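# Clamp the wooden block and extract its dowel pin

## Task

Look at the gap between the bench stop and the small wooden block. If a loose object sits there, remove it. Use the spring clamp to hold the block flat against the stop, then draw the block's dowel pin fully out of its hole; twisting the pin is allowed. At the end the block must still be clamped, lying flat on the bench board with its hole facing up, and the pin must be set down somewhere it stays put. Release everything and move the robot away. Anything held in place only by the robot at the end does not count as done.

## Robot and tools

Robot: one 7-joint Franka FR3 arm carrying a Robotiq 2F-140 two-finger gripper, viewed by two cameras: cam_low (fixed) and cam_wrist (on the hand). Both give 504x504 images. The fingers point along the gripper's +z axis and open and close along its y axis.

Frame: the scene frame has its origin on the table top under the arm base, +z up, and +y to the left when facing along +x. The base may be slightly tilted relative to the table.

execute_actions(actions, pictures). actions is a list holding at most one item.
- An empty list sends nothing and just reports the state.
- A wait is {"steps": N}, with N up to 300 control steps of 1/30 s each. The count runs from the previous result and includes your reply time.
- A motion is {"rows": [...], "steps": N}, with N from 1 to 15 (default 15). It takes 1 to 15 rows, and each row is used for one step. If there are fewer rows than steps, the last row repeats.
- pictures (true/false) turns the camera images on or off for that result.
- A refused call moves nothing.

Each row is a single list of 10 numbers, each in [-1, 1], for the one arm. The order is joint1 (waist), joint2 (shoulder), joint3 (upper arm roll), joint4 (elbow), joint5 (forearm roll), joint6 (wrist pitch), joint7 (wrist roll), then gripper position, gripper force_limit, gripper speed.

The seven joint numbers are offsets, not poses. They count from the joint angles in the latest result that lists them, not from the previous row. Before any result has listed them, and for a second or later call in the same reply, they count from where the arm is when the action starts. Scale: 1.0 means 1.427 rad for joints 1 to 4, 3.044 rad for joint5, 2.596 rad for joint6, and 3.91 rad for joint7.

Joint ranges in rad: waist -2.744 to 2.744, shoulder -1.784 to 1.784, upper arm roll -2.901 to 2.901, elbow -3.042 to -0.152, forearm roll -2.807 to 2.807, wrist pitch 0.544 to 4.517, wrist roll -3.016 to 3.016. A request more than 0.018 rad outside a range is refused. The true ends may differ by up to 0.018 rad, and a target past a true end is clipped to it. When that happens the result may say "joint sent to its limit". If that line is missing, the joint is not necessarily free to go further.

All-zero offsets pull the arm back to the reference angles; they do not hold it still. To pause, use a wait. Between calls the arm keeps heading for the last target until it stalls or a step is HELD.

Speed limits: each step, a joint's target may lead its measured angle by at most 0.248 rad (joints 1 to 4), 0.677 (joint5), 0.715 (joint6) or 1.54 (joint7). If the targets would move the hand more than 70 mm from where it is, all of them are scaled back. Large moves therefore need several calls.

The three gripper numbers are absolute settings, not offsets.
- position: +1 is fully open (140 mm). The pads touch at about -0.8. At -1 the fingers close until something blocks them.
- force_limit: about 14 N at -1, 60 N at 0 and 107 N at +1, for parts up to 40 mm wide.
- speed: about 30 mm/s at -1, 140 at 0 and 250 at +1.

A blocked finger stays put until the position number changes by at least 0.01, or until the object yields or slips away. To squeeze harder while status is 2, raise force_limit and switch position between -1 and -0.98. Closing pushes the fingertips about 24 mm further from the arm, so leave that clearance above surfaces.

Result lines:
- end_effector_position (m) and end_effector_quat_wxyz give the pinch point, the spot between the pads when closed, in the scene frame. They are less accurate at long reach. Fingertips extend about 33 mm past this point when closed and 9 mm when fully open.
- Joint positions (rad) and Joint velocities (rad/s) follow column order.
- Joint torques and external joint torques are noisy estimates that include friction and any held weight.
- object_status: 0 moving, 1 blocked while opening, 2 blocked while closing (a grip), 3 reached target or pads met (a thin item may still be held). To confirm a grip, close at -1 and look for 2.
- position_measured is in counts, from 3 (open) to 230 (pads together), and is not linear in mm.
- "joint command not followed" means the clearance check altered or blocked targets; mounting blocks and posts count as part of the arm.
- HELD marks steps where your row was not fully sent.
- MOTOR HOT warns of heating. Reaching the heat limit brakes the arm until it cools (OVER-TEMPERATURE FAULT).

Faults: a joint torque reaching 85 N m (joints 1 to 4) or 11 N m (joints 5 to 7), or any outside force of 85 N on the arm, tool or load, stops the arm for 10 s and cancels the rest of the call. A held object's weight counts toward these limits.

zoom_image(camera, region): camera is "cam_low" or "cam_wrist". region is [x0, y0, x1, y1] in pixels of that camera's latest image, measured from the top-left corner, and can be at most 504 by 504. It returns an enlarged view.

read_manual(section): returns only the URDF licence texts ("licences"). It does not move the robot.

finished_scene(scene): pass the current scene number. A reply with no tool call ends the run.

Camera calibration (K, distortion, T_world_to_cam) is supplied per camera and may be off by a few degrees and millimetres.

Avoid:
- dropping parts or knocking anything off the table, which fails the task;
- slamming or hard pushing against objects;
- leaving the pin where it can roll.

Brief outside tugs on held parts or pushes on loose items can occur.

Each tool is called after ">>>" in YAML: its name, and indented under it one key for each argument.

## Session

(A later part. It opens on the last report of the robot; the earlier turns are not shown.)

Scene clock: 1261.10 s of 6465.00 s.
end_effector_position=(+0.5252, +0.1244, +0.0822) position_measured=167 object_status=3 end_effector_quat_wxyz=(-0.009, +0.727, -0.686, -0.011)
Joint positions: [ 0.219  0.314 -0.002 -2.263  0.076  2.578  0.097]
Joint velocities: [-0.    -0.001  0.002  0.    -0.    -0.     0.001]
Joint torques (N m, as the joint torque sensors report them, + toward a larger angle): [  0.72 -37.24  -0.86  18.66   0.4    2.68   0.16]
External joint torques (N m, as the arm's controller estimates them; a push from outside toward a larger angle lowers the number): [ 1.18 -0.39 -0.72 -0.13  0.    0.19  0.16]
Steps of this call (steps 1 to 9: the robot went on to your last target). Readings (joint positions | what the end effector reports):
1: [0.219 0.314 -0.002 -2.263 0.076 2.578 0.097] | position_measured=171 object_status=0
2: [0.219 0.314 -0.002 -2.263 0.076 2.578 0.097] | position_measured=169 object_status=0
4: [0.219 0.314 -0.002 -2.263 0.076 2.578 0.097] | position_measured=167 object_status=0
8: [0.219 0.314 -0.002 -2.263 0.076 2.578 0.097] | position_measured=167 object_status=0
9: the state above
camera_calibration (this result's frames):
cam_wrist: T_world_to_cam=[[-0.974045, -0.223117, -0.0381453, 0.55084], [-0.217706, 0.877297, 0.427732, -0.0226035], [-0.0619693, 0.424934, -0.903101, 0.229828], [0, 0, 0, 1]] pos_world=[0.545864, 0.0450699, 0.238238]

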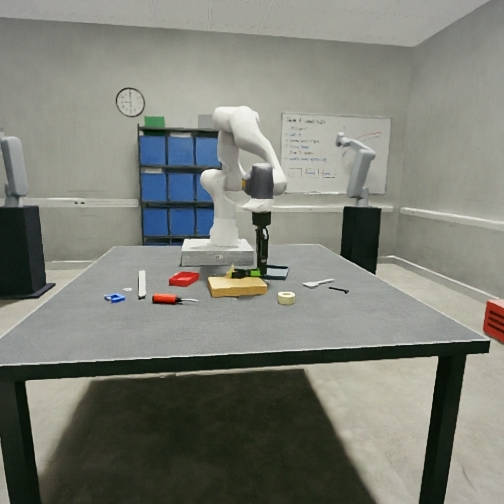

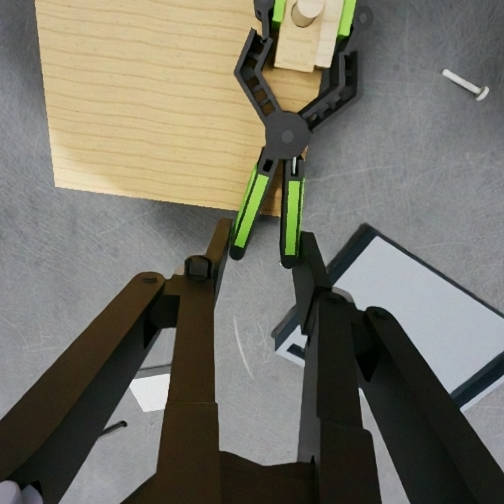

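>>> execute_actions:
  actions:
    - {"rows": [[0,0,0,0,0,0,0,-0.15,0,-0.3],[0,-0.0005,0,0,0,0,0,-0.15,0,-0.3],[0,-0.002,0,0,0,-0.0005,0,-0.15,0,-0.3],[0,-0.0048,0,0,0,-0.0005,0,-0.15,0,-0.3],[0,-0.009,0,0,0,-0.002,0,-0.15,0,-0.3],[0,-0.0144,0,0,0,-0.0066,0,-0.15,0,-0.3],[-0.001,-0.0208,0,0,-0.0013,-0.0126,0,-0.15,0,-0.3],[-0.0018,-0.0277,0,-0.0005,-0.0021,-0.0186,0,-0.15,0,-0.3],[-0.0041,-0.0349,0,-0.0006,-0.0033,-0.0243,0,-0.15,0,-0.3],[-0.0078,-0.0421,0,-0.0007,-0.0049,-0.0296,0,-0.15,0,-0.3],[-0.0126,-0.049,0,-0.0009,-0.0068,-0.0344,0,-0.15,0,-0.3],[-0.0186,-0.0553,0,-0.0011,-0.0089,-0.0385,0,-0.15,0,-0.3],[-0.0255,-0.0608,0,-0.0014,-0.0112,-0.0417,0,-0.15,0,-0.3],[-0.0331,-0.065,0,-0.0016,-0.0135,-0.044,0,-0.15,0,-0.3],[-0.0415,-0.0678,0,-0.0019,-0.0158,-0.045,0,-0.15,0,-0.3]], "steps": 15}
  pictures: false

>>> execute_actions:
  actions:
    - {"rows": [[-0.0272,-0.0123,0,-0.0018,-0.0098,-0.0155,0,-0.5,0,-0.3],[-0.0363,-0.0123,0,-0.0021,-0.0119,-0.0139,0,-0.5,0,-0.3],[-0.0457,-0.0123,0,-0.0024,-0.0138,-0.0106,0,-0.5,0,-0.3],[-0.0552,-0.0123,0,-0.0028,-0.0154,-0.0073,0,-0.5,0,-0.3],[-0.0646,-0.0123,0,-0.0031,-0.0167,-0.006,0,-0.5,0,-0.3],[-0.0738,-0.0123,0,-0.0034,-0.0175,-0.006,0,-0.5,0,-0.3],[-0.0826,-0.0123,0,-0.0037,-0.0177,-0.006,0,-0.5,0,-0.3],[-0.0909,-0.0123,0,-0.004,-0.0177,-0.006,0,-0.5,0,-0.3],[-0.0986,-0.0123,0,-0.0043,-0.0177,-0.006,0,-0.5,0,-0.3],[-0.1054,-0.0123,0,-0.0046,-0.0177,-0.006,0,-0.5,0,-0.3],[-0.1114,-0.0123,0,-0.0048,-0.0177,-0.006,0,-0.5,0,-0.3],[-0.1163,-0.0123,0,-0.0049,-0.0177,-0.006,0,-0.5,0,-0.3],[-0.1199,-0.0123,0,-0.0051,-0.0177,-0.006,0,-0.5,0,-0.3],[-0.1222,-0.0123,0,-0.0052,-0.0177,-0.006,0,-0.5,0,-0.3],[-0.123,-0.0123,0,-0.0052,-0.0177,-0.006,0,-0.5,0,-0.3]], "steps": 15}
  pictures: false

>>> execute_actions:
  actions:
    - {"steps": 9}

>>> zoom_image:
  camera: "cam_wrist"
  region: [190, 150, 350, 290]

Scene clock: 1368.83 s of 6465.00 s.
end_effector_position=(+0.5286, +0.1072, +0.1190) position_measured=148 object_status=3 end_effector_quat_wxyz=(-0.008, +0.725, -0.689, -0.005)
Joint positions: [ 0.186  0.233 -0.    -2.264  0.05   2.501  0.097]
Joint velocities: [-0.287 -0.22  -0.001 -0.001 -0.16  -0.219  0.001]
Joint torques (N m, as the joint torque sensors report them, + toward a larger angle): [ -0.77 -35.05  -1.99  18.57  -0.36   2.05   0.13]
External joint torques (N m, as the arm's controller estimates them; a push from outside toward a larger angle lowers the number): [ 0.34 -2.59 -0.28 -0.12 -0.9  -0.27  0.13]
Steps of this call (steps 1 to 15: the robot went on to your last target; steps 16 to 90: nothing new was sent; then 104.23 s passed at rest; steps 91 to 105: all 15 steps of this action). Readings (joint positions | what the end effector reports):
91: [0.219 0.314 -0.002 -2.263 0.076 2.578 0.097] | position_measured=167 object_status=0
92: [0.219 0.314 -0.002 -2.263 0.076 2.578 0.097] | position_measured=163 object_status=0
94: [0.219 0.314 -0.002 -2.263 0.076 2.578 0.097] | position_measured=151 object_status=0
98: [0.219 0.297 -0.002 -2.264 0.075 2.564 0.097] | position_measured=148 object_status=0
105: the state above

Scene clock: 1369.33 s of 6465.00 s.
end_effector_position=(+0.5358, +0.0112, +0.1252) position_measured=192 object_status=3 end_effector_quat_wxyz=(+0.002, +0.679, -0.734, +0.005)
Joint positions: [ 0.019  0.217 -0.001 -2.269  0.001  2.487  0.097]
Joint velocities: [-0.142 -0.    -0.009 -0.007 -0.011 -0.    -0.002]
Joint torques (N m, as the joint torque sensors report them, + toward a larger angle): [  2.9  -37.37   0.48  18.25  -0.44   2.53   0.14]
External joint torques (N m, as the arm's controller estimates them; a push from outside toward a larger angle lowers the number): [ 0.75 -2.37 -1.71 -1.79 -0.86  0.04  0.14]
Steps of this call (steps 1 to 15: all 15 steps of this action). Readings (joint positions | what the end effector reports):
1: [0.175 0.227 0.000 -2.264 0.044 2.495 0.097] | position_measured=148 object_status=0
2: [0.164 0.222 0.001 -2.264 0.038 2.490 0.097] | position_measured=152 object_status=0
4: [0.139 0.218 0.001 -2.264 0.026 2.487 0.097] | position_measured=164 object_status=0
8: [0.086 0.217 0.001 -2.267 0.009 2.487 0.097] | position_measured=187 object_status=0
15: the state above

Scene clock: 1369.63 s of 6465.00 s.
end_effector_position=(+0.5356, +0.0068, +0.1251) position_measured=192 object_status=3 end_effector_quat_wxyz=(+0.003, +0.676, -0.737, +0.005)
Joint positions: [ 0.011  0.217 -0.002 -2.27   0.     2.487  0.097]
Joint velocities: [-0.001  0.     0.001 -0.    -0.001 -0.     0.002]
Joint torques (N m, as the joint torque sensors report them, + toward a larger angle): [  0.27 -37.27  -0.05  18.77  -0.52   2.53   0.14]
External joint torques (N m, as the arm's controller estimates them; a push from outside toward a larger angle lowers the number): [ 0.7  -2.36  0.14 -1.27 -1.01  0.04  0.14]
Steps of this call (steps 1 to 9: the robot went on to your last target). Readings (joint positions | what the end effector reports):
1: [0.015 0.217 -0.002 -2.270 0.001 2.487 0.097] | position_measured=192 object_status=3
2: [0.012 0.217 -0.002 -2.270 0.001 2.487 0.097] | position_measured=192 object_status=3
4: [0.011 0.217 -0.002 -2.270 0.001 2.487 0.097] | position_measured=192 object_status=3
8: [0.011 0.217 -0.002 -2.270 0.000 2.487 0.097] | position_measured=192 object_status=3
9: the state above
camera_calibration (this result's frames):
cam_wrist: T_world_to_cam=[[-0.995858, -0.0829249, -0.0372964, 0.546988], [-0.0909102, 0.915724, 0.391389, 0.000833339], [0.00169731, 0.393159, -0.919469, 0.28732], [0, 0, 0, 1]] pos_world=[0.54431, -0.0683666, 0.284257]

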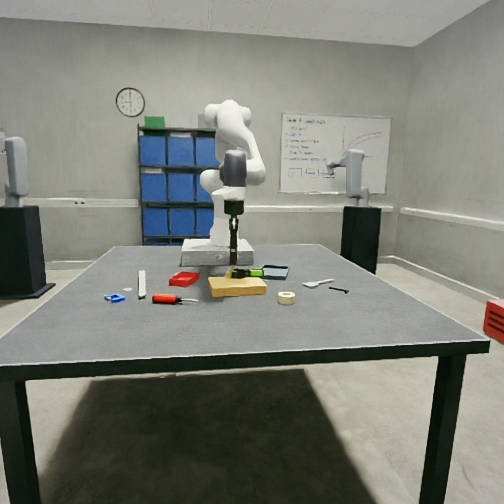

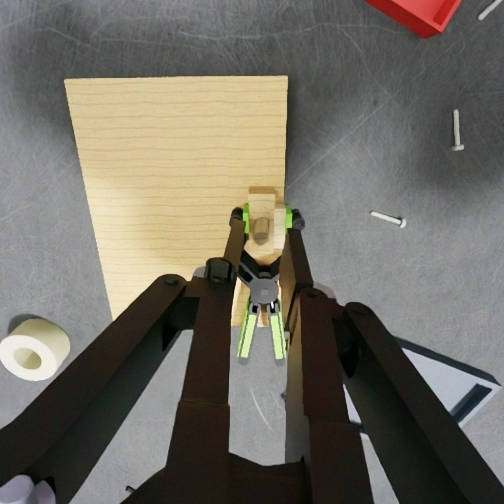

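Region (190, 150, 350, 290) of cam_wrist's 504x504 image, scaled by 3.150, with more detail than that image has; it fills the top 441 rows of this view, and the rest is white.

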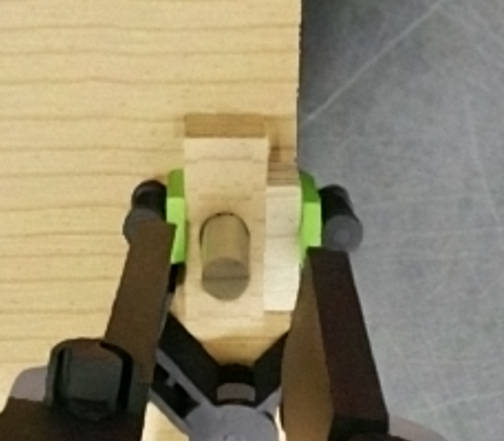

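>>> execute_actions:
  actions:
    - {"rows": [[0,0.0019,0,-0.0004,0,0.0005,0,-0.5,0,-0.3],[0,0.0043,0,-0.0005,0,0.0005,0,-0.5,0,-0.3],[0,0.008,0,-0.0006,0,0.0013,0,-0.5,0,-0.3],[0,0.0126,0,-0.0008,0,0.0065,0,-0.5,0,-0.3],[0,0.0179,0,-0.0009,0,0.0122,0,-0.5,0,-0.3],[0,0.0234,0,-0.0011,0,0.0177,0,-0.5,0,-0.3],[0,0.0289,0,-0.0013,0,0.0228,0,-0.5,0,-0.3],[0,0.0342,0,-0.0014,0,0.0272,0,-0.5,0,-0.3],[0,0.0388,0,-0.0016,0,0.0308,0,-0.5,0,-0.3],[0,0.0425,0,-0.0017,0,0.0334,0,-0.5,0,-0.3],[0,0.0449,0,-0.0018,0,0.0349,0,-0.5,0,-0.3],[0,0.0458,0,-0.0018,0,0.0351,0,-0.5,0,-0.3],[0,0.0458,0,-0.0018,0,0.0337,0,-0.5,0,-0.3],[0,0.0458,0,-0.0018,0,0.0306,0,-0.5,0,-0.3],[0,0.0458,0,-0.0018,0,0.0262,0,-0.5,0,-0.3]], "steps": 15}
  pictures: false

>>> execute_actions:
  actions:
    - {"steps": 4}

>>> zoom_image:
  camera: "cam_wrist"
  region: [190, 150, 350, 290]

Scene clock: 1395.77 s of 6465.00 s.
end_effector_position=(+0.5369, +0.0065, +0.0963) position_measured=192 object_status=3 end_effector_quat_wxyz=(+0.002, +0.676, -0.736, +0.006)
Joint positions: [ 0.011  0.28  -0.001 -2.272 -0.     2.553  0.097]
Joint velocities: [ 0.     0.026  0.    -0.     0.001  0.002  0.001]
Joint torques (N m, as the joint torque sensors report them, + toward a larger angle): [  1.11 -37.17  -0.8   18.53   0.5    2.89   0.16]
External joint torques (N m, as the arm's controller estimates them; a push from outside toward a larger angle lowers the number): [ 1.57  0.26 -0.66 -1.38  0.04  0.37  0.16]
Steps of this call (steps 1 to 15: the robot went on to your last target; steps 16 to 90: nothing new was sent; then 22.63 s passed at rest; steps 91 to 105: all 15 steps of this action). Readings (joint positions | what the end effector reports):
91: [0.011 0.217 -0.001 -2.270 -0.000 2.487 0.097] | position_measured=192 object_status=3
92: [0.011 0.217 -0.001 -2.270 -0.000 2.487 0.097] | position_measured=192 object_status=3
94: [0.011 0.222 -0.001 -2.270 -0.000 2.489 0.097] | position_measured=192 object_status=3
98: [0.011 0.246 -0.001 -2.270 -0.000 2.515 0.097] | position_measured=192 object_status=3
105: the state above

Scene clock: 1395.90 s of 6465.00 s.
end_effector_position=(+0.5369, +0.0065, +0.0962) position_measured=192 object_status=3 end_effector_quat_wxyz=(+0.002, +0.676, -0.736, +0.006)
Joint positions: [ 0.011  0.28  -0.001 -2.272 -0.     2.554  0.097]
Joint velocities: [-0.     0.001 -0.    -0.    -0.001 -0.001 -0.001]
Joint torques (N m, as the joint torque sensors report them, + toward a larger angle): [  1.04 -35.88  -1.08  18.67   0.49   2.85   0.16]
External joint torques (N m, as the arm's controller estimates them; a push from outside toward a larger angle lowers the number): [ 1.49  0.14 -0.93 -0.51  0.03  0.35  0.16]
Steps of this call (steps 1 to 4: the robot went on to your last target). Readings (joint positions | what the end effector reports):
1: [0.011 0.280 -0.001 -2.272 -0.000 2.554 0.097] | position_measured=192 object_status=3
2: [0.011 0.280 -0.001 -2.272 -0.000 2.554 0.097] | position_measured=192 object_status=3
4: the state above
camera_calibration (this result's frames):
cam_wrist: T_world_to_cam=[[-0.99578, -0.0832123, -0.0386944, 0.547314], [-0.0917234, 0.915771, 0.391089, 0.0130165], [0.0028918, 0.392988, -0.919539, 0.260269], [0, 0, 0, 1]] pos_world=[0.545446, -0.0686596, 0.255415]

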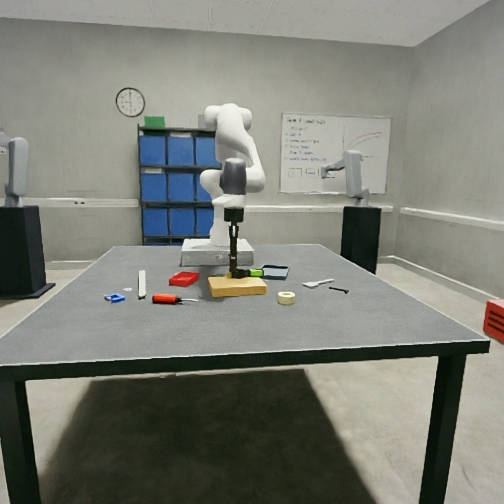

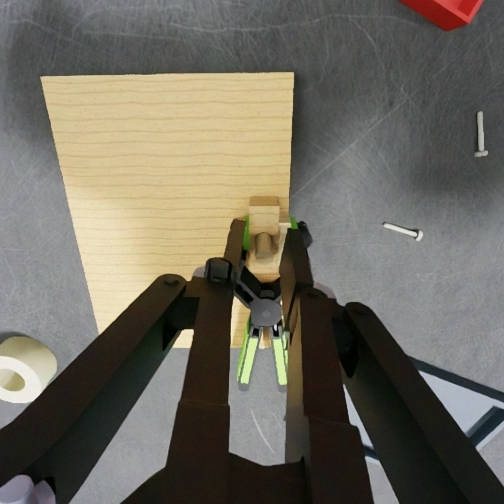

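Region (190, 150, 350, 290) of cam_wrist's 504x504 image, scaled by 3.150, with more detail than that image has; it fills the top 441 rows of this view, and the rest is white.

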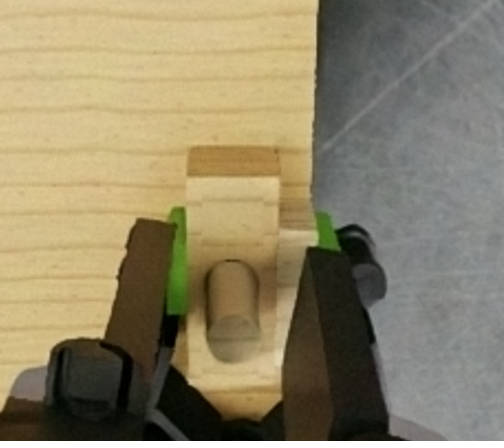

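>>> execute_actions:
  actions:
    - {"rows": [[0,0,0,0,0,-0.0025,0,-1,0.3,-0.6],[0,0,0,0,0,-0.0025,0,-1,0.3,-0.6],[0,0,0,0,0,-0.0025,0,-1,0.3,-0.6],[0,0,0,0,0,-0.002,0,-1,0.3,-0.6],[0,0,0,0,0,-0.0012,0,-1,0.3,-0.6]], "steps": 15}
  pictures: false

Scene clock: 1411.03 s of 6465.00 s.
end_effector_position=(+0.5372, +0.0065, +0.0965) position_measured=221 object_status=0 end_effector_quat_wxyz=(+0.002, +0.676, -0.736, +0.006)
Joint positions: [ 0.011  0.28  -0.001 -2.272 -0.     2.553  0.097]
Joint velocities: [ 0.001  0.     0.002 -0.     0.001 -0.    -0.001]
Joint torques (N m, as the joint torque sensors report them, + toward a larger angle): [  0.87 -37.2   -1.05  18.41   0.46   2.28   0.12]
External joint torques (N m, as the arm's controller estimates them; a push from outside toward a larger angle lowers the number): [ 1.21 -1.14 -1.   -0.8   0.01 -0.23  0.12]
Steps of this call (steps 1 to 15: the robot went on to your last target; steps 16 to 90: nothing new was sent; then 11.63 s passed at rest; steps 91 to 105: all 15 steps of this action). Readings (joint positions | what the end effector reports):
91: [0.011 0.280 -0.001 -2.272 -0.000 2.554 0.097] | position_measured=192 object_status=0
92: [0.011 0.280 -0.001 -2.272 -0.000 2.554 0.097] | position_measured=195 object_status=0
94: [0.011 0.280 -0.001 -2.272 -0.000 2.554 0.097] | position_measured=203 object_status=0
98: [0.011 0.280 -0.001 -2.272 -0.000 2.553 0.097] | position_measured=218 object_status=0
105: the state above

>>> execute_actions:
  actions:
    - {"rows": [[0,0,0,0,0,0,0.025,-1,0.3,-0.6],[0,0,0,0,0,0,0.05,-1,0.3,-0.6],[0,-0.001,0,0,0,0,0.075,-1,0.3,-0.6],[0,-0.002,0,0,0,-0.0005,0.1,-1,0.3,-0.6],[0,-0.003,0,0.0003,0,-0.001,0.118,-1,0.3,-0.6],[0,-0.0035,0,0.0006,0,-0.0012,0.13,-1,0.3,-0.6],[0,-0.004,0,0.001,0,-0.0014,0.141,-1,0.3,-0.6],[0,-0.0044,0,0.001,0,-0.0016,0.152,-1,0.3,-0.6],[0,-0.0048,0,0.001,0,-0.0018,0.163,-1,0.3,-0.6],[0,-0.0052,0,0.001,0,-0.002,0.174,-1,0.3,-0.6],[0,-0.0056,0,0.001,0,-0.0022,0.185,-1,0.3,-0.6],[0,-0.006,0,0.001,0,-0.0024,0.196,-1,0.3,-0.6],[0,-0.0064,0,0.001,0,-0.0026,0.207,-1,0.3,-0.6],[0,-0.0068,0,0.001,0,-0.0028,0.218,-1,0.3,-0.6],[0,-0.0072,0,0.001,0,-0.003,0.229,-1,0.3,-0.6]], "steps": 15}
  pictures: false

>>> execute_actions:
  actions:
    - {"rows": [[0,-0.004,0,0.001,0,-0.001,0.11,-1,0.3,-0.6],[0,-0.0043,0,0.001,0,-0.0012,0.121,-1,0.3,-0.6],[0,-0.0046,0,0.001,0,-0.0014,0.132,-1,0.3,-0.6],[0,-0.0049,0,0.001,0,-0.0016,0.143,-1,0.3,-0.6],[0,-0.0052,0,0.001,0,-0.0018,0.154,-1,0.3,-0.6],[0,-0.0055,0,0.001,0,-0.002,0.165,-1,0.3,-0.6],[0,-0.0058,0,0.001,0,-0.0022,0.176,-1,0.3,-0.6],[0,-0.0061,0,0.001,0,-0.0024,0.187,-1,0.3,-0.6],[0,-0.0064,0,0.001,0,-0.0026,0.198,-1,0.3,-0.6],[0,-0.0067,0,0.001,0,-0.0028,0.209,-1,0.3,-0.6],[0,-0.007,0,0.001,0,-0.003,0.22,-1,0.3,-0.6],[0,-0.007,0,0.001,0,-0.003,0.225,-1,0.3,-0.6],[0,-0.0066,0,0.001,0,-0.003,0.225,-1,0.3,-0.6],[0,-0.006,0,0.001,0,-0.003,0.22,-1,0.3,-0.6],[0,-0.0055,0,0.001,0,-0.003,0.21,-1,0.3,-0.6]], "steps": 15}

>>> zoom_image:
  camera: "cam_low"
  region: [205, 245, 275, 295]

Scene clock: 1448.10 s of 6465.00 s.
end_effector_position=(+0.5370, +0.0065, +0.0981) position_measured=221 object_status=2 end_effector_quat_wxyz=(-0.001, -0.464, +0.886, -0.006)
Joint positions: [ 0.011  0.276 -0.001 -2.272 -0.     2.549  0.619]
Joint velocities: [-0.    -0.015  0.    -0.002 -0.001 -0.016  1.217]
Joint torques (N m, as the joint torque sensors report them, + toward a larger angle): [  0.76 -41.65  -1.08  19.8    0.49   2.39   0.7 ]
External joint torques (N m, as the arm's controller estimates them; a push from outside toward a larger angle lowers the number): [ 1.23 -5.69 -0.9   0.62  0.04 -0.08  0.71]
Steps of this call (steps 1 to 15: the robot went on to your last target; steps 16 to 90: nothing new was sent; then 33.57 s passed at rest; steps 91 to 105: all 15 steps of this action). Readings (joint positions | what the end effector reports):
91: [0.011 0.280 -0.001 -2.272 -0.000 2.553 0.104] | position_measured=221 object_status=2
92: [0.011 0.280 -0.001 -2.272 -0.000 2.553 0.121] | position_measured=221 object_status=2
94: [0.011 0.280 -0.001 -2.272 -0.000 2.553 0.178] | position_measured=221 object_status=2
98: [0.011 0.279 -0.001 -2.272 -0.000 2.552 0.333] | position_measured=221 object_status=2
105: the state above

Scene clock: 1448.60 s of 6465.00 s.
end_effector_position=(+0.5368, +0.0065, +0.1001) position_measured=221 object_status=2 end_effector_quat_wxyz=(+0.001, -0.177, +0.984, -0.006)
Joint positions: [ 0.011  0.272 -0.001 -2.272 -0.     2.544  1.227]
Joint velocities: [ 0.     0.001  0.     0.001 -0.002  0.     0.685]
Joint torques (N m, as the joint torque sensors report them, + toward a larger angle): [  0.91 -39.18  -0.68  19.72   0.45   2.16   0.51]
External joint torques (N m, as the arm's controller estimates them; a push from outside toward a larger angle lowers the number): [ 1.31 -3.51 -0.57  0.5  -0.01 -0.25  0.53]
Steps of this call (steps 1 to 15: all 15 steps of this action). Readings (joint positions | what the end effector reports):
1: [0.011 0.276 -0.001 -2.272 -0.000 2.549 0.661] | position_measured=221 object_status=2
2: [0.011 0.276 -0.001 -2.272 -0.000 2.548 0.704] | position_measured=221 object_status=2
4: [0.011 0.275 -0.001 -2.272 -0.000 2.548 0.791] | position_measured=221 object_status=2
8: [0.011 0.274 -0.001 -2.272 -0.000 2.546 0.963] | position_measured=221 object_status=2
15: the state above
camera_calibration (this result's frames):
cam_wrist: T_world_to_cam=[[-0.499443, 0.865064, -0.0471212, 0.275552], [0.784081, 0.474482, 0.400106, -0.456685], [0.368475, 0.162883, -0.915257, 0.0686472], [0, 0, 0, 1]] pos_world=[0.470406, -0.0328627, 0.258537]

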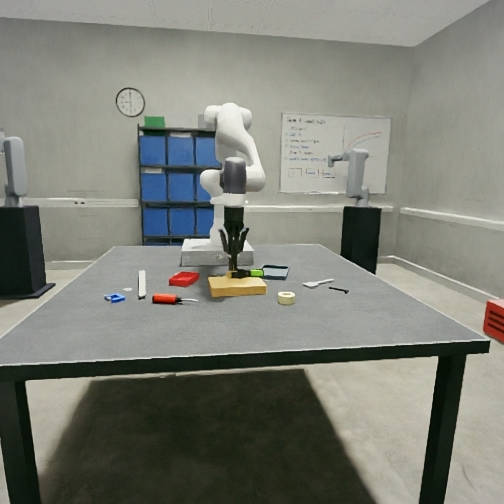

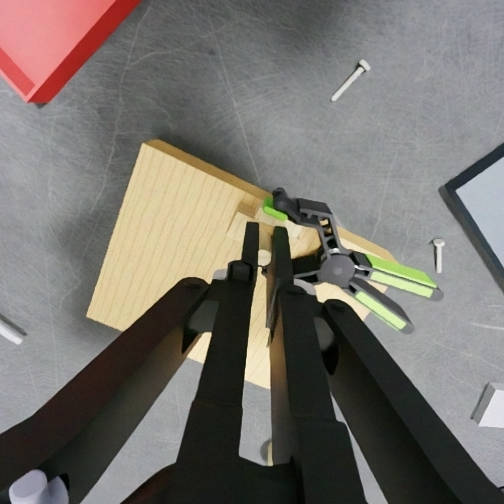

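Region (205, 245, 275, 295) of cam_low's 504x504 image, scaled by 7.200, with more detail than that image has; it fills the top 360 rows of this view, and the rest is white.

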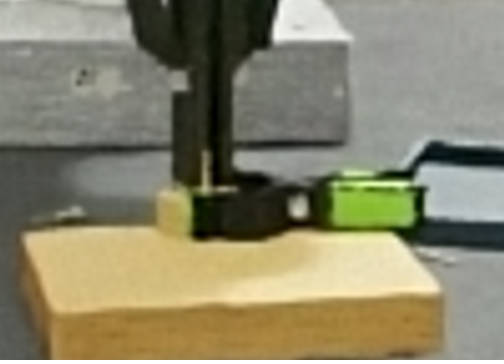

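>>> execute_actions:
  actions:
    - {"rows": [[0,-0.001,0,0.001,0,0,0.0235,-1,0.3,-0.6],[0,-0.0015,0,0.001,0,0,-0.0115,-1,0.3,-0.6],[0,-0.0022,0,0.001,0,-0.0004,-0.0465,-1,0.3,-0.6],[0,-0.003,0,0.0012,0,-0.0008,-0.0815,-1,0.3,-0.6],[0,-0.0038,0,0.0015,0,-0.0011,-0.1115,-1,0.3,-0.6],[0,-0.0044,0,0.0015,0,-0.0013,-0.1315,-1,0.3,-0.6],[0,-0.0049,0,0.0015,0,-0.0015,-0.1465,-1,0.3,-0.6],[0,-0.0053,0,0.0015,0,-0.0017,-0.1615,-1,0.3,-0.6],[0,-0.0057,0,0.0015,0,-0.0019,-0.1765,-1,0.3,-0.6],[0,-0.006,0,0.0015,0,-0.0021,-0.1915,-1,0.3,-0.6],[0,-0.0063,0,0.0015,0,-0.0023,-0.2065,-1,0.3,-0.6],[0,-0.0067,0,0.0015,0,-0.0025,-0.2215,-1,0.3,-0.6],[0,-0.007,0,0.0015,0,-0.0027,-0.2365,-1,0.3,-0.6],[0,-0.0073,0,0.0015,0,-0.0029,-0.2515,-1,0.3,-0.6],[0,-0.0077,0,0.0015,0,-0.0031,-0.2665,-1,0.3,-0.6]], "steps": 15}
  pictures: false

>>> execute_actions:
  actions:
    - {"rows": [[0,-0.0043,0,0.0015,0,-0.0012,-0.15,-1,0.3,-0.6],[0,-0.0046,0,0.0015,0,-0.0014,-0.165,-1,0.3,-0.6],[0,-0.0049,0,0.0015,0,-0.0016,-0.18,-1,0.3,-0.6],[0,-0.0053,0,0.0015,0,-0.0017,-0.195,-1,0.3,-0.6],[0,-0.0056,0,0.0015,0,-0.0019,-0.21,-1,0.3,-0.6],[0,-0.0059,0,0.0015,0,-0.0021,-0.225,-1,0.3,-0.6],[0,-0.0062,0,0.0015,0,-0.0023,-0.24,-1,0.3,-0.6],[0,-0.0065,0,0.0015,0,-0.0025,-0.255,-1,0.3,-0.6],[0,-0.0069,0,0.0015,0,-0.0026,-0.27,-1,0.3,-0.6],[0,-0.0072,0,0.0015,0,-0.0028,-0.285,-1,0.3,-0.6],[0,-0.0075,0,0.0015,0,-0.003,-0.3,-1,0.3,-0.6],[0,-0.0078,0,0.0015,0,-0.0032,-0.315,-1,0.3,-0.6],[0,-0.0081,0,0.0015,0,-0.0034,-0.33,-1,0.3,-0.6],[0,-0.0085,0,0.0015,0,-0.0035,-0.345,-1,0.3,-0.6],[0,-0.0088,0,0.0015,0,-0.0037,-0.36,-1,0.3,-0.6]], "steps": 15}
  pictures: false

>>> execute_actions:
  actions:
    - {"rows": [[0,-0.0043,0,0.0015,0,-0.0012,-0.15,-1,0.3,-0.6],[0,-0.0046,0,0.0015,0,-0.0014,-0.165,-1,0.3,-0.6],[0,-0.0049,0,0.0015,0,-0.0016,-0.18,-1,0.3,-0.6],[0,-0.0053,0,0.0015,0,-0.0017,-0.195,-1,0.3,-0.6],[0,-0.0056,0,0.0015,0,-0.0019,-0.21,-1,0.3,-0.6],[0,-0.0059,0,0.0015,0,-0.0021,-0.225,-1,0.3,-0.6],[0,-0.0062,0,0.0015,0,-0.0023,-0.24,-1,0.3,-0.6],[0,-0.0065,0,0.0015,0,-0.0025,-0.255,-1,0.3,-0.6],[0,-0.0069,0,0.0015,0,-0.0026,-0.27,-1,0.3,-0.6],[0,-0.0072,0,0.0015,0,-0.0028,-0.285,-1,0.3,-0.6],[0,-0.0075,0,0.0015,0,-0.003,-0.3,-1,0.3,-0.6],[0,-0.0078,0,0.0015,0,-0.0032,-0.315,-1,0.3,-0.6],[0,-0.0081,0,0.0015,0,-0.0034,-0.33,-1,0.3,-0.6],[0,-0.0085,0,0.0015,0,-0.0035,-0.345,-1,0.3,-0.6],[0,-0.0088,0,0.0015,0,-0.0037,-0.36,-1,0.3,-0.6]], "steps": 15}
  pictures: false

>>> execute_actions:
  actions:
    - {"rows": [[0,-0.0043,0,0.0015,0,-0.0012,-0.15,-1,0.3,-0.6],[0,-0.0046,0,0.0015,0,-0.0014,-0.165,-1,0.3,-0.6],[0,-0.0049,0,0.0015,0,-0.0016,-0.18,-1,0.3,-0.6],[0,-0.0053,0,0.0015,0,-0.0017,-0.195,-1,0.3,-0.6],[0,-0.0056,0,0.0015,0,-0.0019,-0.21,-1,0.3,-0.6],[0,-0.0059,0,0.0015,0,-0.0021,-0.225,-1,0.3,-0.6],[0,-0.0062,0,0.0015,0,-0.0023,-0.24,-1,0.3,-0.6],[0,-0.0065,0,0.0015,0,-0.0025,-0.255,-1,0.3,-0.6],[0,-0.0069,0,0.0015,0,-0.0026,-0.27,-1,0.3,-0.6],[0,-0.0072,0,0.0015,0,-0.0028,-0.28,-1,0.3,-0.6],[0,-0.0075,0,0.0015,0,-0.003,-0.28,-1,0.3,-0.6],[0,-0.0075,0,0.0015,0,-0.0032,-0.27,-1,0.3,-0.6],[0,-0.0072,0,0.0015,0,-0.0033,-0.25,-1,0.3,-0.6],[0,-0.0068,0,0.0015,0,-0.0033,-0.225,-1,0.3,-0.6],[0,-0.0065,0,0.0015,0,-0.0033,-0.2,-1,0.3,-0.6]], "steps": 15}

>>> zoom_image:
  camera: "cam_low"
  region: [205, 245, 275, 295]

Scene clock: 1523.27 s of 6465.00 s.
end_effector_position=(+0.5367, +0.0066, +0.1024) position_measured=221 object_status=2 end_effector_quat_wxyz=(-0.001, -0.426, +0.905, -0.006)
Joint positions: [ 0.011  0.267 -0.001 -2.272 -0.     2.539  0.703]
Joint velocities: [-0.001 -0.015  0.001  0.    -0.    -0.015 -1.695]
Joint torques (N m, as the joint torque sensors report them, + toward a larger angle): [  0.93 -39.3   -0.96  20.44   0.41   2.6   -0.66]
External joint torques (N m, as the arm's controller estimates them; a push from outside toward a larger angle lowers the number): [ 1.45 -3.64 -0.73  1.13 -0.05  0.13 -0.68]
Steps of this call (steps 1 to 45: the robot went on to your last target; steps 46 to 110: nothing new was sent; then 70.50 s passed at rest; steps 111 to 125: all 15 steps of this action). Readings (joint positions | what the end effector reports):
111: [0.011 0.271 -0.001 -2.272 -0.000 2.544 1.425] | position_measured=221 object_status=2
112: [0.011 0.271 -0.001 -2.272 -0.000 2.544 1.403] | position_measured=221 object_status=2
114: [0.011 0.271 -0.001 -2.272 -0.000 2.544 1.326] | position_measured=221 object_status=2
118: [0.011 0.270 -0.001 -2.272 -0.000 2.542 1.104] | position_measured=221 object_status=2
125: the state above

Scene clock: 1523.77 s of 6465.00 s.
end_effector_position=(+0.5367, +0.0066, +0.1058) position_measured=221 object_status=2 end_effector_quat_wxyz=(+0.003, +0.771, -0.636, +0.006)
Joint positions: [ 0.011  0.259 -0.001 -2.272 -0.     2.532 -0.179]
Joint velocities: [-0.001 -0.016  0.001 -0.    -0.    -0.014 -1.721]
Joint torques (N m, as the joint torque sensors report them, + toward a larger angle): [  0.93 -39.2   -0.8   20.51   0.47   2.61  -0.6 ]
External joint torques (N m, as the arm's controller estimates them; a push from outside toward a larger angle lowers the number): [ 1.33 -3.54 -0.68  1.04  0.    0.11 -0.61]
Steps of this call (steps 1 to 15: all 15 steps of this action). Readings (joint positions | what the end effector reports):
1: [0.011 0.266 -0.001 -2.272 -0.000 2.538 0.644] | position_measured=221 object_status=2
2: [0.011 0.266 -0.001 -2.272 -0.000 2.538 0.585] | position_measured=221 object_status=2
4: [0.011 0.265 -0.001 -2.272 -0.000 2.537 0.467] | position_measured=221 object_status=2
8: [0.011 0.263 -0.001 -2.272 -0.000 2.535 0.232] | position_measured=221 object_status=2
15: the state above

Scene clock: 1524.27 s of 6465.00 s.
end_effector_position=(+0.5365, +0.0066, +0.1092) position_measured=221 object_status=2 end_effector_quat_wxyz=(+0.005, +0.969, -0.246, +0.004)
Joint positions: [ 0.011  0.251 -0.001 -2.272 -0.     2.524 -1.061]
Joint velocities: [-0.    -0.016 -0.     0.    -0.    -0.014 -1.721]
Joint torques (N m, as the joint torque sensors report them, + toward a larger angle): [  0.89 -38.87  -0.83  20.69   0.49   2.79  -0.48]
External joint torques (N m, as the arm's controller estimates them; a push from outside toward a larger angle lowers the number): [ 1.29 -3.28 -0.7   1.07 -0.01  0.24 -0.5 ]
Steps of this call (steps 1 to 15: all 15 steps of this action). Readings (joint positions | what the end effector reports):
1: [0.011 0.259 -0.001 -2.272 -0.000 2.531 -0.238] | position_measured=221 object_status=2
2: [0.011 0.258 -0.001 -2.272 -0.000 2.531 -0.297] | position_measured=221 object_status=2
4: [0.011 0.257 -0.001 -2.272 -0.000 2.529 -0.415] | position_measured=221 object_status=2
8: [0.011 0.255 -0.001 -2.272 -0.000 2.527 -0.650] | position_measured=221 object_status=2
15: the state above

Scene clock: 1524.77 s of 6465.00 s.
end_effector_position=(+0.5376, +0.0067, +0.1134) position_measured=221 object_status=2 end_effector_quat_wxyz=(+0.006, +0.993, +0.121, +0.003)
Joint positions: [ 0.011  0.243 -0.001 -2.271 -0.     2.518 -1.801]
Joint velocities: [-0.001  0.001 -0.001 -0.001  0.001 -0.006 -0.119]
Joint torques (N m, as the joint torque sensors report them, + toward a larger angle): [  1.17 -37.62  -1.08  20.19   0.53   2.31  -0.27]
External joint torques (N m, as the arm's controller estimates them; a push from outside toward a larger angle lowers the number): [ 1.73 -2.46 -0.81  0.62 -0.01 -0.21 -0.29]
Steps of this call (steps 1 to 15: all 15 steps of this action). Readings (joint positions | what the end effector reports):
1: [0.011 0.251 -0.001 -2.272 -0.000 2.523 -1.120] | position_measured=221 object_status=2
2: [0.011 0.250 -0.001 -2.272 -0.000 2.522 -1.179] | position_measured=221 object_status=2
4: [0.011 0.249 -0.001 -2.272 -0.000 2.521 -1.297] | position_measured=221 object_status=2
8: [0.011 0.246 -0.001 -2.272 -0.000 2.519 -1.532] | position_measured=221 object_status=2
15: the state above
camera_calibration (this result's frames):
cam_wrist: T_world_to_cam=[[0.398502, -0.916931, -0.0208204, -0.197341], [-0.837172, -0.372923, 0.400091, 0.414558], [-0.37462, -0.142007, -0.916239, 0.482136], [0, 0, 0, 1]] pos_world=[0.606315, 0.0421167, 0.271782]

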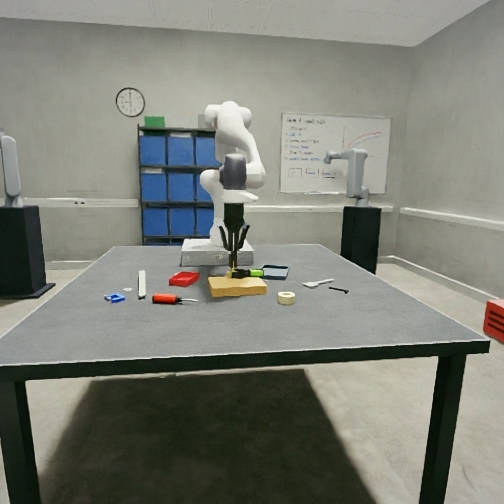

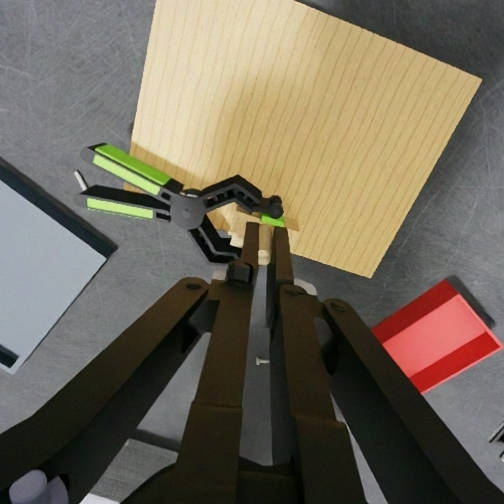

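Region (205, 245, 275, 295) of cam_low's 504x504 image, scaled by 7.200, with more detail than that image has; it fills the top 360 rows of this view, and the rest is white.

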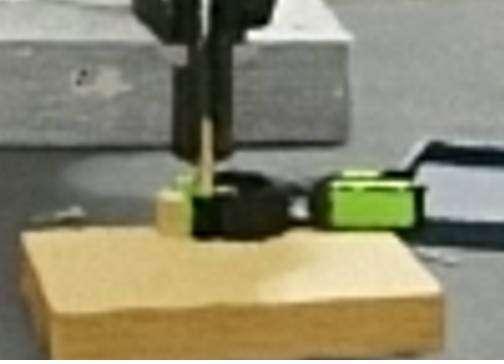

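>>> execute_actions:
  actions:
    - {"rows": [[0,-0.0019,0,0,0,-0.0005,-0.0105,-1,0.3,-0.6],[0,-0.0044,0,0,0,-0.0005,-0.0105,-1,0.3,-0.6],[0,-0.0081,0,0,0,-0.0023,-0.0105,-1,0.3,-0.6],[0.001,-0.0126,0,0,0,-0.0077,-0.0105,-1,0.3,-0.6],[0.0019,-0.0179,0,0,0,-0.0144,-0.0105,-1,0.3,-0.6],[0.0045,-0.024,0,-0.0005,0,-0.0206,-0.0105,-1,0.3,-0.6],[0.0087,-0.0305,0,-0.0027,0,-0.0254,-0.0105,-1,0.3,-0.6],[0.0143,-0.037,0,-0.006,0,-0.0285,-0.0105,-1,0.3,-0.6],[0.0213,-0.0429,0,-0.0103,0,-0.0298,-0.0105,-1,0.3,-0.6],[0.0296,-0.0479,0,-0.0156,0,-0.0295,-0.0105,-1,0.3,-0.6],[0.039,-0.0525,0,-0.0218,0,-0.027,-0.0105,-1,0.3,-0.6],[0.0495,-0.0576,0,-0.0287,0,-0.0219,-0.0105,-1,0.3,-0.6],[0.0608,-0.0631,0,-0.0362,0,-0.0157,-0.0105,-1,0.3,-0.6],[0.0729,-0.069,0,-0.0442,0,-0.0128,-0.0105,-1,0.3,-0.6],[0.0857,-0.0753,0,-0.0526,0,-0.0112,-0.0105,-1,0.3,-0.6]], "steps": 15}
  pictures: false

>>> execute_actions:
  actions:
    - {"rows": [[0.0416,-0.023,0,-0.0269,0,0.0071,0,-1,0.3,-0.6],[0.0554,-0.0292,0,-0.036,0,0.0087,0,-1,0.3,-0.6],[0.0696,-0.0344,0,-0.0454,0,0.0102,0,-1,0.3,-0.6],[0.084,-0.0386,0,-0.055,0,0.0128,0,-1,0.3,-0.6],[0.0985,-0.042,0,-0.0648,0,0.0175,0,-1,0.3,-0.6],[0.1131,-0.0445,0,-0.0745,0,0.0234,0,-1,0.3,-0.6],[0.1275,-0.0463,0,-0.0843,0,0.0296,0,-1,0.3,-0.6],[0.1416,-0.0472,0,-0.094,0,0.0359,0,-1,0.3,-0.6],[0.1555,-0.0465,0,-0.1034,0,0.0424,0,-1,0.3,-0.6],[0.1689,-0.0461,0,-0.1125,0,0.049,0,-1,0.3,-0.6],[0.1817,-0.0441,0,-0.1213,0,0.0555,0,-1,0.3,-0.6],[0.1938,-0.0425,0,-0.1296,0,0.0617,0,-1,0.3,-0.6],[0.2051,-0.0404,0,-0.1375,0,0.068,0,-1,0.3,-0.6],[0.2156,-0.0378,0,-0.1447,0,0.074,0,-1,0.3,-0.6],[0.225,-0.0347,0,-0.1512,0,0.0797,0,-1,0.3,-0.6]], "steps": 15}
  pictures: false

>>> execute_actions:
  actions:
    - {"rows": [[0.0336,0.0115,0,-0.0233,0,0.0335,0,-1,0.3,-0.6],[0.0407,0.0153,0,-0.0283,0,0.0384,0,-1,0.3,-0.6],[0.0463,0.0195,0,-0.0323,0,0.0428,0,-1,0.3,-0.6],[0.0505,0.0239,0,-0.0354,0,0.0467,0,-1,0.3,-0.6],[0.0531,0.0286,0,-0.0374,0,0.0498,0,-1,0.3,-0.6],[0.054,0.0335,0,-0.0382,0,0.0523,0,-1,0.3,-0.6],[0.054,0.038,0,-0.0385,0,0.0541,0,-1,0.3,-0.6],[0.054,0.0417,0,-0.0386,0,0.0549,0,-1,0.3,-0.6],[0.054,0.0445,0,-0.0388,0,0.0552,0,-1,0.3,-0.6],[0.054,0.0462,0,-0.0389,0,0.0551,0,-1,0.3,-0.6],[0.054,0.0468,0,-0.0389,0,0.0544,0,-1,0.3,-0.6],[0.054,0.0468,0,-0.0389,0,0.0527,0,-1,0.3,-0.6],[0.054,0.0468,0,-0.0389,0,0.0503,0,-1,0.3,-0.6],[0.054,0.0468,0,-0.0389,0,0.0479,0,-1,0.3,-0.6],[0.054,0.0468,0,-0.0389,0,0.0471,0,-1,0.3,-0.6]], "steps": 15}

Scene clock: 1645.27 s of 6465.00 s.
end_effector_position=(+0.5181, +0.0479, +0.1366) position_measured=221 object_status=2 end_effector_quat_wxyz=(+0.006, +0.984, +0.178, +0.000)
Joint positions: [ 0.093  0.156 -0.004 -2.32  -0.     2.474 -1.837]
Joint velocities: [ 0.48  -0.236  0.015 -0.315  0.001  0.071 -0.   ]
Joint torques (N m, as the joint torque sensors report them, + toward a larger angle): [  1.98 -34.75  -1.14  18.92   0.56   3.23  -0.13]
External joint torques (N m, as the arm's controller estimates them; a push from outside toward a larger angle lowers the number): [ 2.66 -2.82 -1.7  -1.89  0.07  0.63 -0.12]
Steps of this call (steps 1 to 30: the robot went on to your last target; steps 31 to 90: nothing new was sent; then 117.00 s passed at rest; steps 91 to 105: all 15 steps of this action). Readings (joint positions | what the end effector reports):
91: [0.011 0.243 -0.001 -2.271 -0.000 2.518 -1.837] | position_measured=221 object_status=2
92: [0.011 0.243 -0.001 -2.271 -0.000 2.518 -1.837] | position_measured=221 object_status=2
94: [0.011 0.239 -0.001 -2.271 -0.000 2.515 -1.837] | position_measured=221 object_status=2
98: [0.017 0.213 -0.002 -2.273 -0.000 2.486 -1.837] | position_measured=221 object_status=2
105: the state above

Scene clock: 1645.77 s of 6465.00 s.
end_effector_position=(+0.4354, +0.1737, +0.1051) position_measured=221 object_status=2 end_effector_quat_wxyz=(+0.006, +0.948, +0.317, +0.002)
Joint positions: [ 0.38   0.097 -0.003 -2.509 -0.     2.61  -1.837]
Joint velocities: [ 0.465  0.083  0.011 -0.32  -0.001  0.412 -0.   ]
Joint torques (N m, as the joint torque sensors report them, + toward a larger angle): [ -1.03 -28.97  -2.86  18.19   0.47   3.19   0.11]
External joint torques (N m, as the arm's controller estimates them; a push from outside toward a larger angle lowers the number): [ 2.07  0.69 -0.76 -1.22 -0.08  0.61  0.11]
Steps of this call (steps 1 to 15: all 15 steps of this action). Readings (joint positions | what the end effector reports):
1: [0.110 0.147 -0.004 -2.331 -0.000 2.477 -1.837] | position_measured=221 object_status=2
2: [0.128 0.138 -0.005 -2.343 -0.000 2.480 -1.837] | position_measured=221 object_status=2
4: [0.167 0.120 -0.005 -2.367 -0.000 2.487 -1.837] | position_measured=221 object_status=2
8: [0.248 0.096 -0.004 -2.420 -0.000 2.518 -1.837] | position_measured=221 object_status=2
15: the state above

Scene clock: 1646.27 s of 6465.00 s.
end_effector_position=(+0.4068, +0.1993, +0.0674) position_measured=221 object_status=2 end_effector_quat_wxyz=(+0.006, +0.935, +0.353, +0.003)
Joint positions: [ 0.455  0.161 -0.001 -2.564 -0.     2.731 -1.837]
Joint velocities: [-0.001  0.007  0.001  0.    -0.002  0.001 -0.001]
Joint torques (N m, as the joint torque sensors report them, + toward a larger angle): [  1.97 -29.92  -2.11  15.77   0.36   2.82   0.13]
External joint torques (N m, as the arm's controller estimates them; a push from outside toward a larger angle lowers the number): [ 2.31  0.09 -1.96 -0.89 -0.01  0.32  0.13]
Steps of this call (steps 1 to 15: all 15 steps of this action). Readings (joint positions | what the end effector reports):
1: [0.395 0.100 -0.003 -2.519 -0.000 2.624 -1.837] | position_measured=221 object_status=2
2: [0.409 0.105 -0.002 -2.528 -0.000 2.639 -1.837] | position_measured=221 object_status=2
4: [0.431 0.116 -0.002 -2.544 -0.000 2.666 -1.837] | position_measured=221 object_status=2
8: [0.453 0.142 -0.001 -2.560 -0.000 2.708 -1.837] | position_measured=221 object_status=2
15: the state above
camera_calibration (this result's frames):
cam_wrist: T_world_to_cam=[[0.777042, -0.629071, -0.0218146, -0.1808], [-0.568915, -0.716721, 0.403295, 0.354444], [-0.269336, -0.300967, -0.91481, 0.407105], [0, 0, 0, 1]] pos_world=[0.451785, 0.262827, 0.225534]

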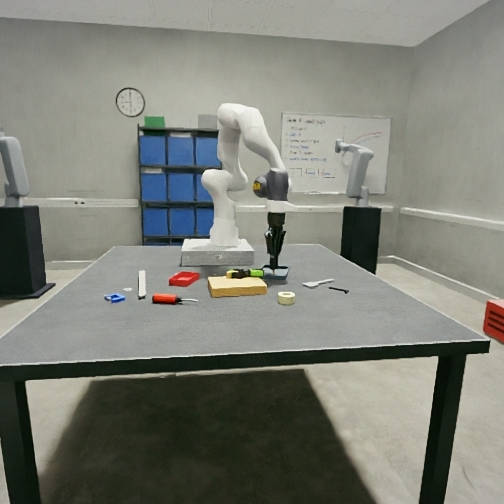

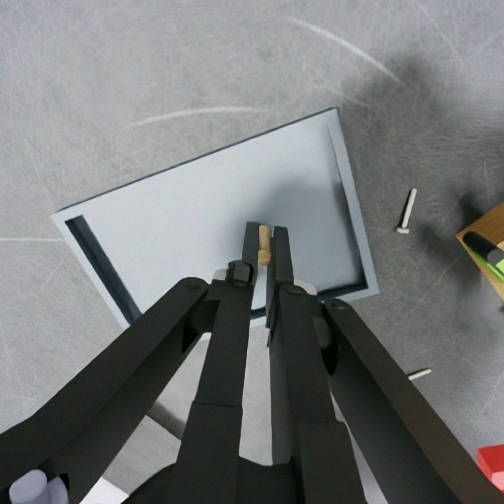

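>>> execute_actions:
  actions: []

Scene clock: 1666.67 s of 6465.00 s.
end_effector_position=(+0.4067, +0.1993, +0.0673) position_measured=221 object_status=2 end_effector_quat_wxyz=(+0.006, +0.935, +0.353, +0.003)
Joint positions: [ 0.455  0.161 -0.001 -2.564 -0.     2.731 -1.837]
Joint velocities: [ 0.    -0.    -0.001 -0.001  0.     0.     0.   ]
Joint torques (N m, as the joint torque sensors report them, + toward a larger angle): [  1.75 -29.27  -1.84  15.63   0.32   2.75   0.11]
External joint torques (N m, as the arm's controller estimates them; a push from outside toward a larger angle lowers the number): [ 2.17  0.5  -1.61 -0.82 -0.05  0.22  0.1 ]
Steps of this call (steps 1 to 15: the robot went on to your last target; steps 16 to 90: nothing new was sent; then 17.40 s passed at rest). Readings (joint positions | what the end effector reports):
1: [0.455 0.161 -0.001 -2.564 -0.000 2.731 -1.837] | position_measured=221 object_status=2
2: [0.455 0.161 -0.001 -2.564 -0.000 2.731 -1.837] | position_measured=221 object_status=2
4: [0.455 0.161 -0.001 -2.564 -0.000 2.731 -1.837] | position_measured=221 object_status=2
8: [0.455 0.161 -0.001 -2.564 -0.000 2.731 -1.837] | position_measured=221 object_status=2
90: the state above
The arm was judged still, so your last target was given up. Only a new action makes it travel on or press farther. Fingers that are still opening or closing keep moving.
camera_calibration (this result's frames):
cam_wrist: T_world_to_cam=[[0.777077, -0.629026, -0.0218724, -0.180776], [-0.568819, -0.716728, 0.403418, 0.354393], [-0.269437, -0.301045, -0.914754, 0.407083], [0, 0, 0, 1]] pos_world=[0.451745, 0.262841, 0.225458]

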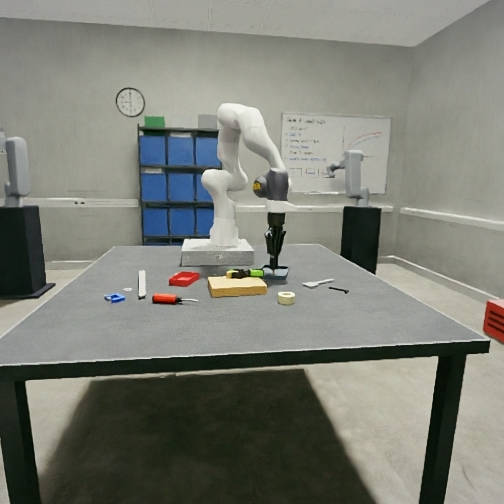

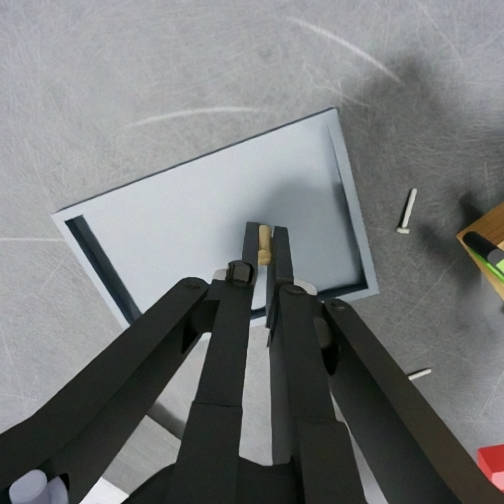

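>>> execute_actions:
  actions:
    - {"rows": [[0,0.0003,0,0,0,0,0,-1,0.3,-0.5],[0,0.001,0,0.0001,0,0,0,-1,0.3,-0.5],[0,0.002,0,0.0002,0,0.0002,0,-1,0.3,-0.5],[0,0.0034,0,0.0004,0,0.001,0,-1,0.3,-0.5],[0,0.0049,0,0.0005,0,0.002,0,-1,0.3,-0.5],[0,0.0065,0,0.0007,0,0.003,0,-1,0.3,-0.5],[0,0.0081,0,0.0009,0,0.0039,0,-1,0.3,-0.5],[0,0.0096,0,0.001,0,0.0047,0,-1,0.3,-0.5],[0,0.011,0,0.0012,0,0.0053,0,-1,0.3,-0.5],[0,0.012,0,0.0013,0,0.0057,0,-1,0.3,-0.5],[0,0.0127,0,0.0014,0,0.006,0,-1,0.3,-0.5],[0,0.013,0,0.0014,0,0.006,0,-1,0.3,-0.5],[0,0.013,0,0.0014,0,0.0057,0,-1,0.3,-0.5],[0,0.013,0,0.0014,0,0.0052,0,-1,0.3,-0.5],[0,0.013,0,0.0014,0,0.0046,0,-1,0.3,-0.5]], "steps": 15}
  pictures: false

>>> execute_actions:
  actions:
    - {"steps": 12}
  pictures: false

Scene clock: 1683.20 s of 6465.00 s.
end_effector_position=(+0.4046, +0.1983, +0.0610) position_measured=221 object_status=2 end_effector_quat_wxyz=(+0.006, +0.935, +0.353, -0.000)
Joint positions: [ 0.455  0.177 -0.001 -2.564 -0.     2.741 -1.837]
Joint velocities: [ 0.001  0.008 -0.001  0.    -0.001  0.001  0.   ]
Joint torques (N m, as the joint torque sensors report them, + toward a larger angle): [  1.07 -29.65  -0.74  17.1    0.39   3.01   0.09]
External joint torques (N m, as the arm's controller estimates them; a push from outside toward a larger angle lowers the number): [ 1.38  0.4  -0.62  0.92  0.03  0.51  0.09]
Steps of this call (steps 1 to 90: nothing new was sent; then 13.03 s passed at rest; steps 91 to 105: all 15 steps of this action). Readings (joint positions | what the end effector reports):
91: [0.455 0.161 -0.001 -2.564 -0.000 2.731 -1.837] | position_measured=221 object_status=2
92: [0.455 0.161 -0.001 -2.564 -0.000 2.731 -1.837] | position_measured=221 object_status=2
94: [0.455 0.162 -0.001 -2.564 -0.000 2.731 -1.837] | position_measured=221 object_status=2
98: [0.455 0.168 -0.001 -2.564 -0.000 2.735 -1.837] | position_measured=221 object_status=2
105: the state above

Scene clock: 1683.60 s of 6465.00 s.
end_effector_position=(+0.4047, +0.1983, +0.0610) position_measured=221 object_status=2 end_effector_quat_wxyz=(+0.006, +0.935, +0.353, -0.000)
Joint positions: [ 0.455  0.178 -0.001 -2.563 -0.     2.741 -1.837]
Joint velocities: [ 0.002 -0.    -0.     0.001 -0.001  0.     0.001]
Joint torques (N m, as the joint torque sensors report them, + toward a larger angle): [  1.05 -29.5   -0.99  16.91   0.33   3.01   0.13]
External joint torques (N m, as the arm's controller estimates them; a push from outside toward a larger angle lowers the number): [ 1.31  0.51 -0.93  0.7  -0.02  0.49  0.13]
Steps of this call (steps 1 to 12: the robot went on to your last target). Readings (joint positions | what the end effector reports):
1: [0.455 0.178 -0.001 -2.564 -0.000 2.741 -1.837] | position_measured=221 object_status=2
2: [0.455 0.178 -0.001 -2.564 -0.000 2.741 -1.837] | position_measured=221 object_status=2
4: [0.455 0.178 -0.001 -2.563 -0.000 2.741 -1.837] | position_measured=221 object_status=2
8: [0.455 0.178 -0.001 -2.563 -0.000 2.741 -1.837] | position_measured=221 object_status=2
12: the state above

>>> execute_actions:
  actions:
    - {"rows": [[0,0.0006,0,0,0,0.0005,0,-1,0.3,-0.5],[0,0.0012,0,0,0,0.001,0,-1,0.3,-0.5],[0,0.002,0,0,0,0.0016,0,-1,0.3,-0.5],[0,0.0028,0,0,0,0.0022,0,-1,0.3,-0.5],[0,0.0036,0,0,0,0.0027,0,-1,0.3,-0.5],[0,0.0043,0,0,0,0.003,0,-1,0.3,-0.5],[0,0.0048,0,0,0,0.003,0,-1,0.3,-0.5],[0,0.005,0,0,0,0.0028,0,-1,0.3,-0.5]], "steps": 15}

Scene clock: 1698.97 s of 6465.00 s.
end_effector_position=(+0.4046, +0.1982, +0.0593) position_measured=221 object_status=2 end_effector_quat_wxyz=(+0.006, +0.935, +0.353, -0.000)
Joint positions: [ 0.455  0.182 -0.001 -2.563 -0.     2.745 -1.837]
Joint velocities: [-0.    -0.001 -0.     0.     0.002  0.003  0.   ]
Joint torques (N m, as the joint torque sensors report them, + toward a larger angle): [  1.11 -29.45  -0.9   15.74   0.35   3.01   0.11]
External joint torques (N m, as the arm's controller estimates them; a push from outside toward a larger angle lowers the number): [ 1.52  0.51 -0.7  -0.25 -0.02  0.52  0.11]
Steps of this call (steps 1 to 15: the robot went on to your last target; steps 16 to 90: nothing new was sent; then 11.87 s passed at rest; steps 91 to 105: all 15 steps of this action). Readings (joint positions | what the end effector reports):
91: [0.455 0.178 -0.001 -2.563 -0.000 2.741 -1.837] | position_measured=221 object_status=2
92: [0.455 0.178 -0.001 -2.563 -0.000 2.741 -1.837] | position_measured=221 object_status=2
94: [0.455 0.178 -0.001 -2.563 -0.000 2.742 -1.837] | position_measured=221 object_status=2
98: [0.455 0.181 -0.001 -2.563 -0.000 2.744 -1.837] | position_measured=221 object_status=2
105: the state above
camera_calibration (this result's frames):
cam_wrist: T_world_to_cam=[[0.776906, -0.629135, -0.0246225, -0.17978], [-0.566453, -0.715504, 0.408883, 0.354093], [-0.27486, -0.303716, -0.912255, 0.401414], [0, 0, 0, 1]] pos_world=[0.450582, 0.262165, 0.216983]

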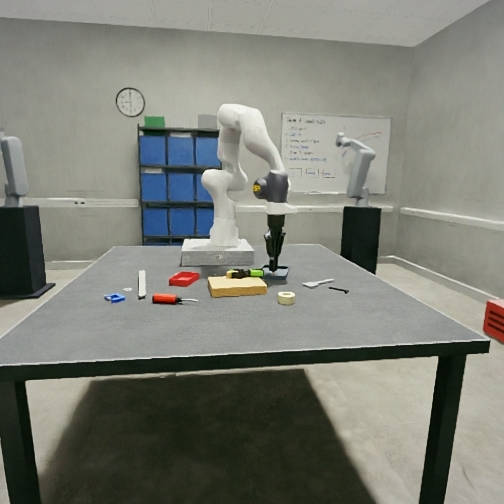

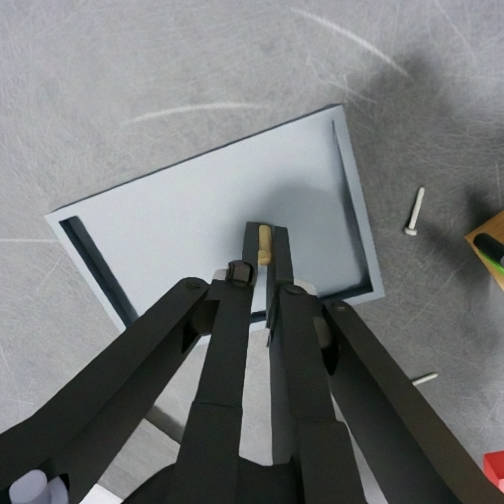

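>>> zoom_image:
  camera: "cam_low"
  region: [220, 235, 310, 300]

>>> execute_actions:
  actions:
    - {"rows": [[0,0.0006,0,0,0,0.0005,0,-1,0.3,-0.5],[0,0.0014,0,0,0,0.001,0,-1,0.3,-0.5],[0,0.0024,0,0,0,0.0018,0,-1,0.3,-0.5],[0,0.0035,0,0,0,0.0026,0,-1,0.3,-0.5],[0,0.0046,0,0,0,0.0033,0,-1,0.3,-0.5],[0,0.0056,0,0,0,0.0038,0,-1,0.3,-0.5],[0,0.0064,0,0,0,0.004,0,-1,0.3,-0.5],[0,0.007,0,0,0,0.0038,0,-1,0.3,-0.5]], "steps": 15}
  pictures: false

Region (220, 235, 310, 300) of cam_low's 504x504 image, scaled by 5.600, with more detail than that image has.

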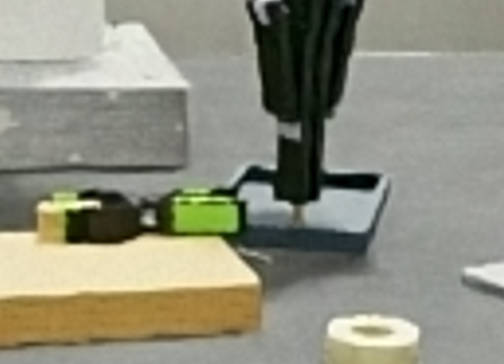

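Scene clock: 1711.30 s of 6465.00 s.
end_effector_position=(+0.4065, +0.1992, +0.0592) position_measured=221 object_status=2 end_effector_quat_wxyz=(+0.006, +0.935, +0.353, +0.003)
Joint positions: [ 0.455  0.185 -0.001 -2.562 -0.     2.752 -1.837]
Joint velocities: [ 0.003  0.001  0.     0.001 -0.     0.006  0.001]
Joint torques (N m, as the joint torque sensors report them, + toward a larger angle): [  0.95 -25.91  -0.88  15.08   0.32   3.     0.12]
External joint torques (N m, as the arm's controller estimates them; a push from outside toward a larger angle lowers the number): [ 1.18  4.12 -0.85 -0.95 -0.03  0.49  0.12]
Steps of this call (steps 1 to 15: the robot went on to your last target; steps 16 to 90: nothing new was sent; then 8.83 s passed at rest; steps 91 to 105: all 15 steps of this action). Readings (joint positions | what the end effector reports):
91: [0.455 0.182 -0.001 -2.563 -0.000 2.746 -1.837] | position_measured=221 object_status=2
92: [0.455 0.182 -0.001 -2.563 -0.000 2.746 -1.837] | position_measured=221 object_status=2
94: [0.455 0.183 -0.001 -2.563 -0.000 2.746 -1.837] | position_measured=221 object_status=2
98: [0.455 0.184 -0.001 -2.563 -0.000 2.750 -1.837] | position_measured=221 object_status=2
105: the state above


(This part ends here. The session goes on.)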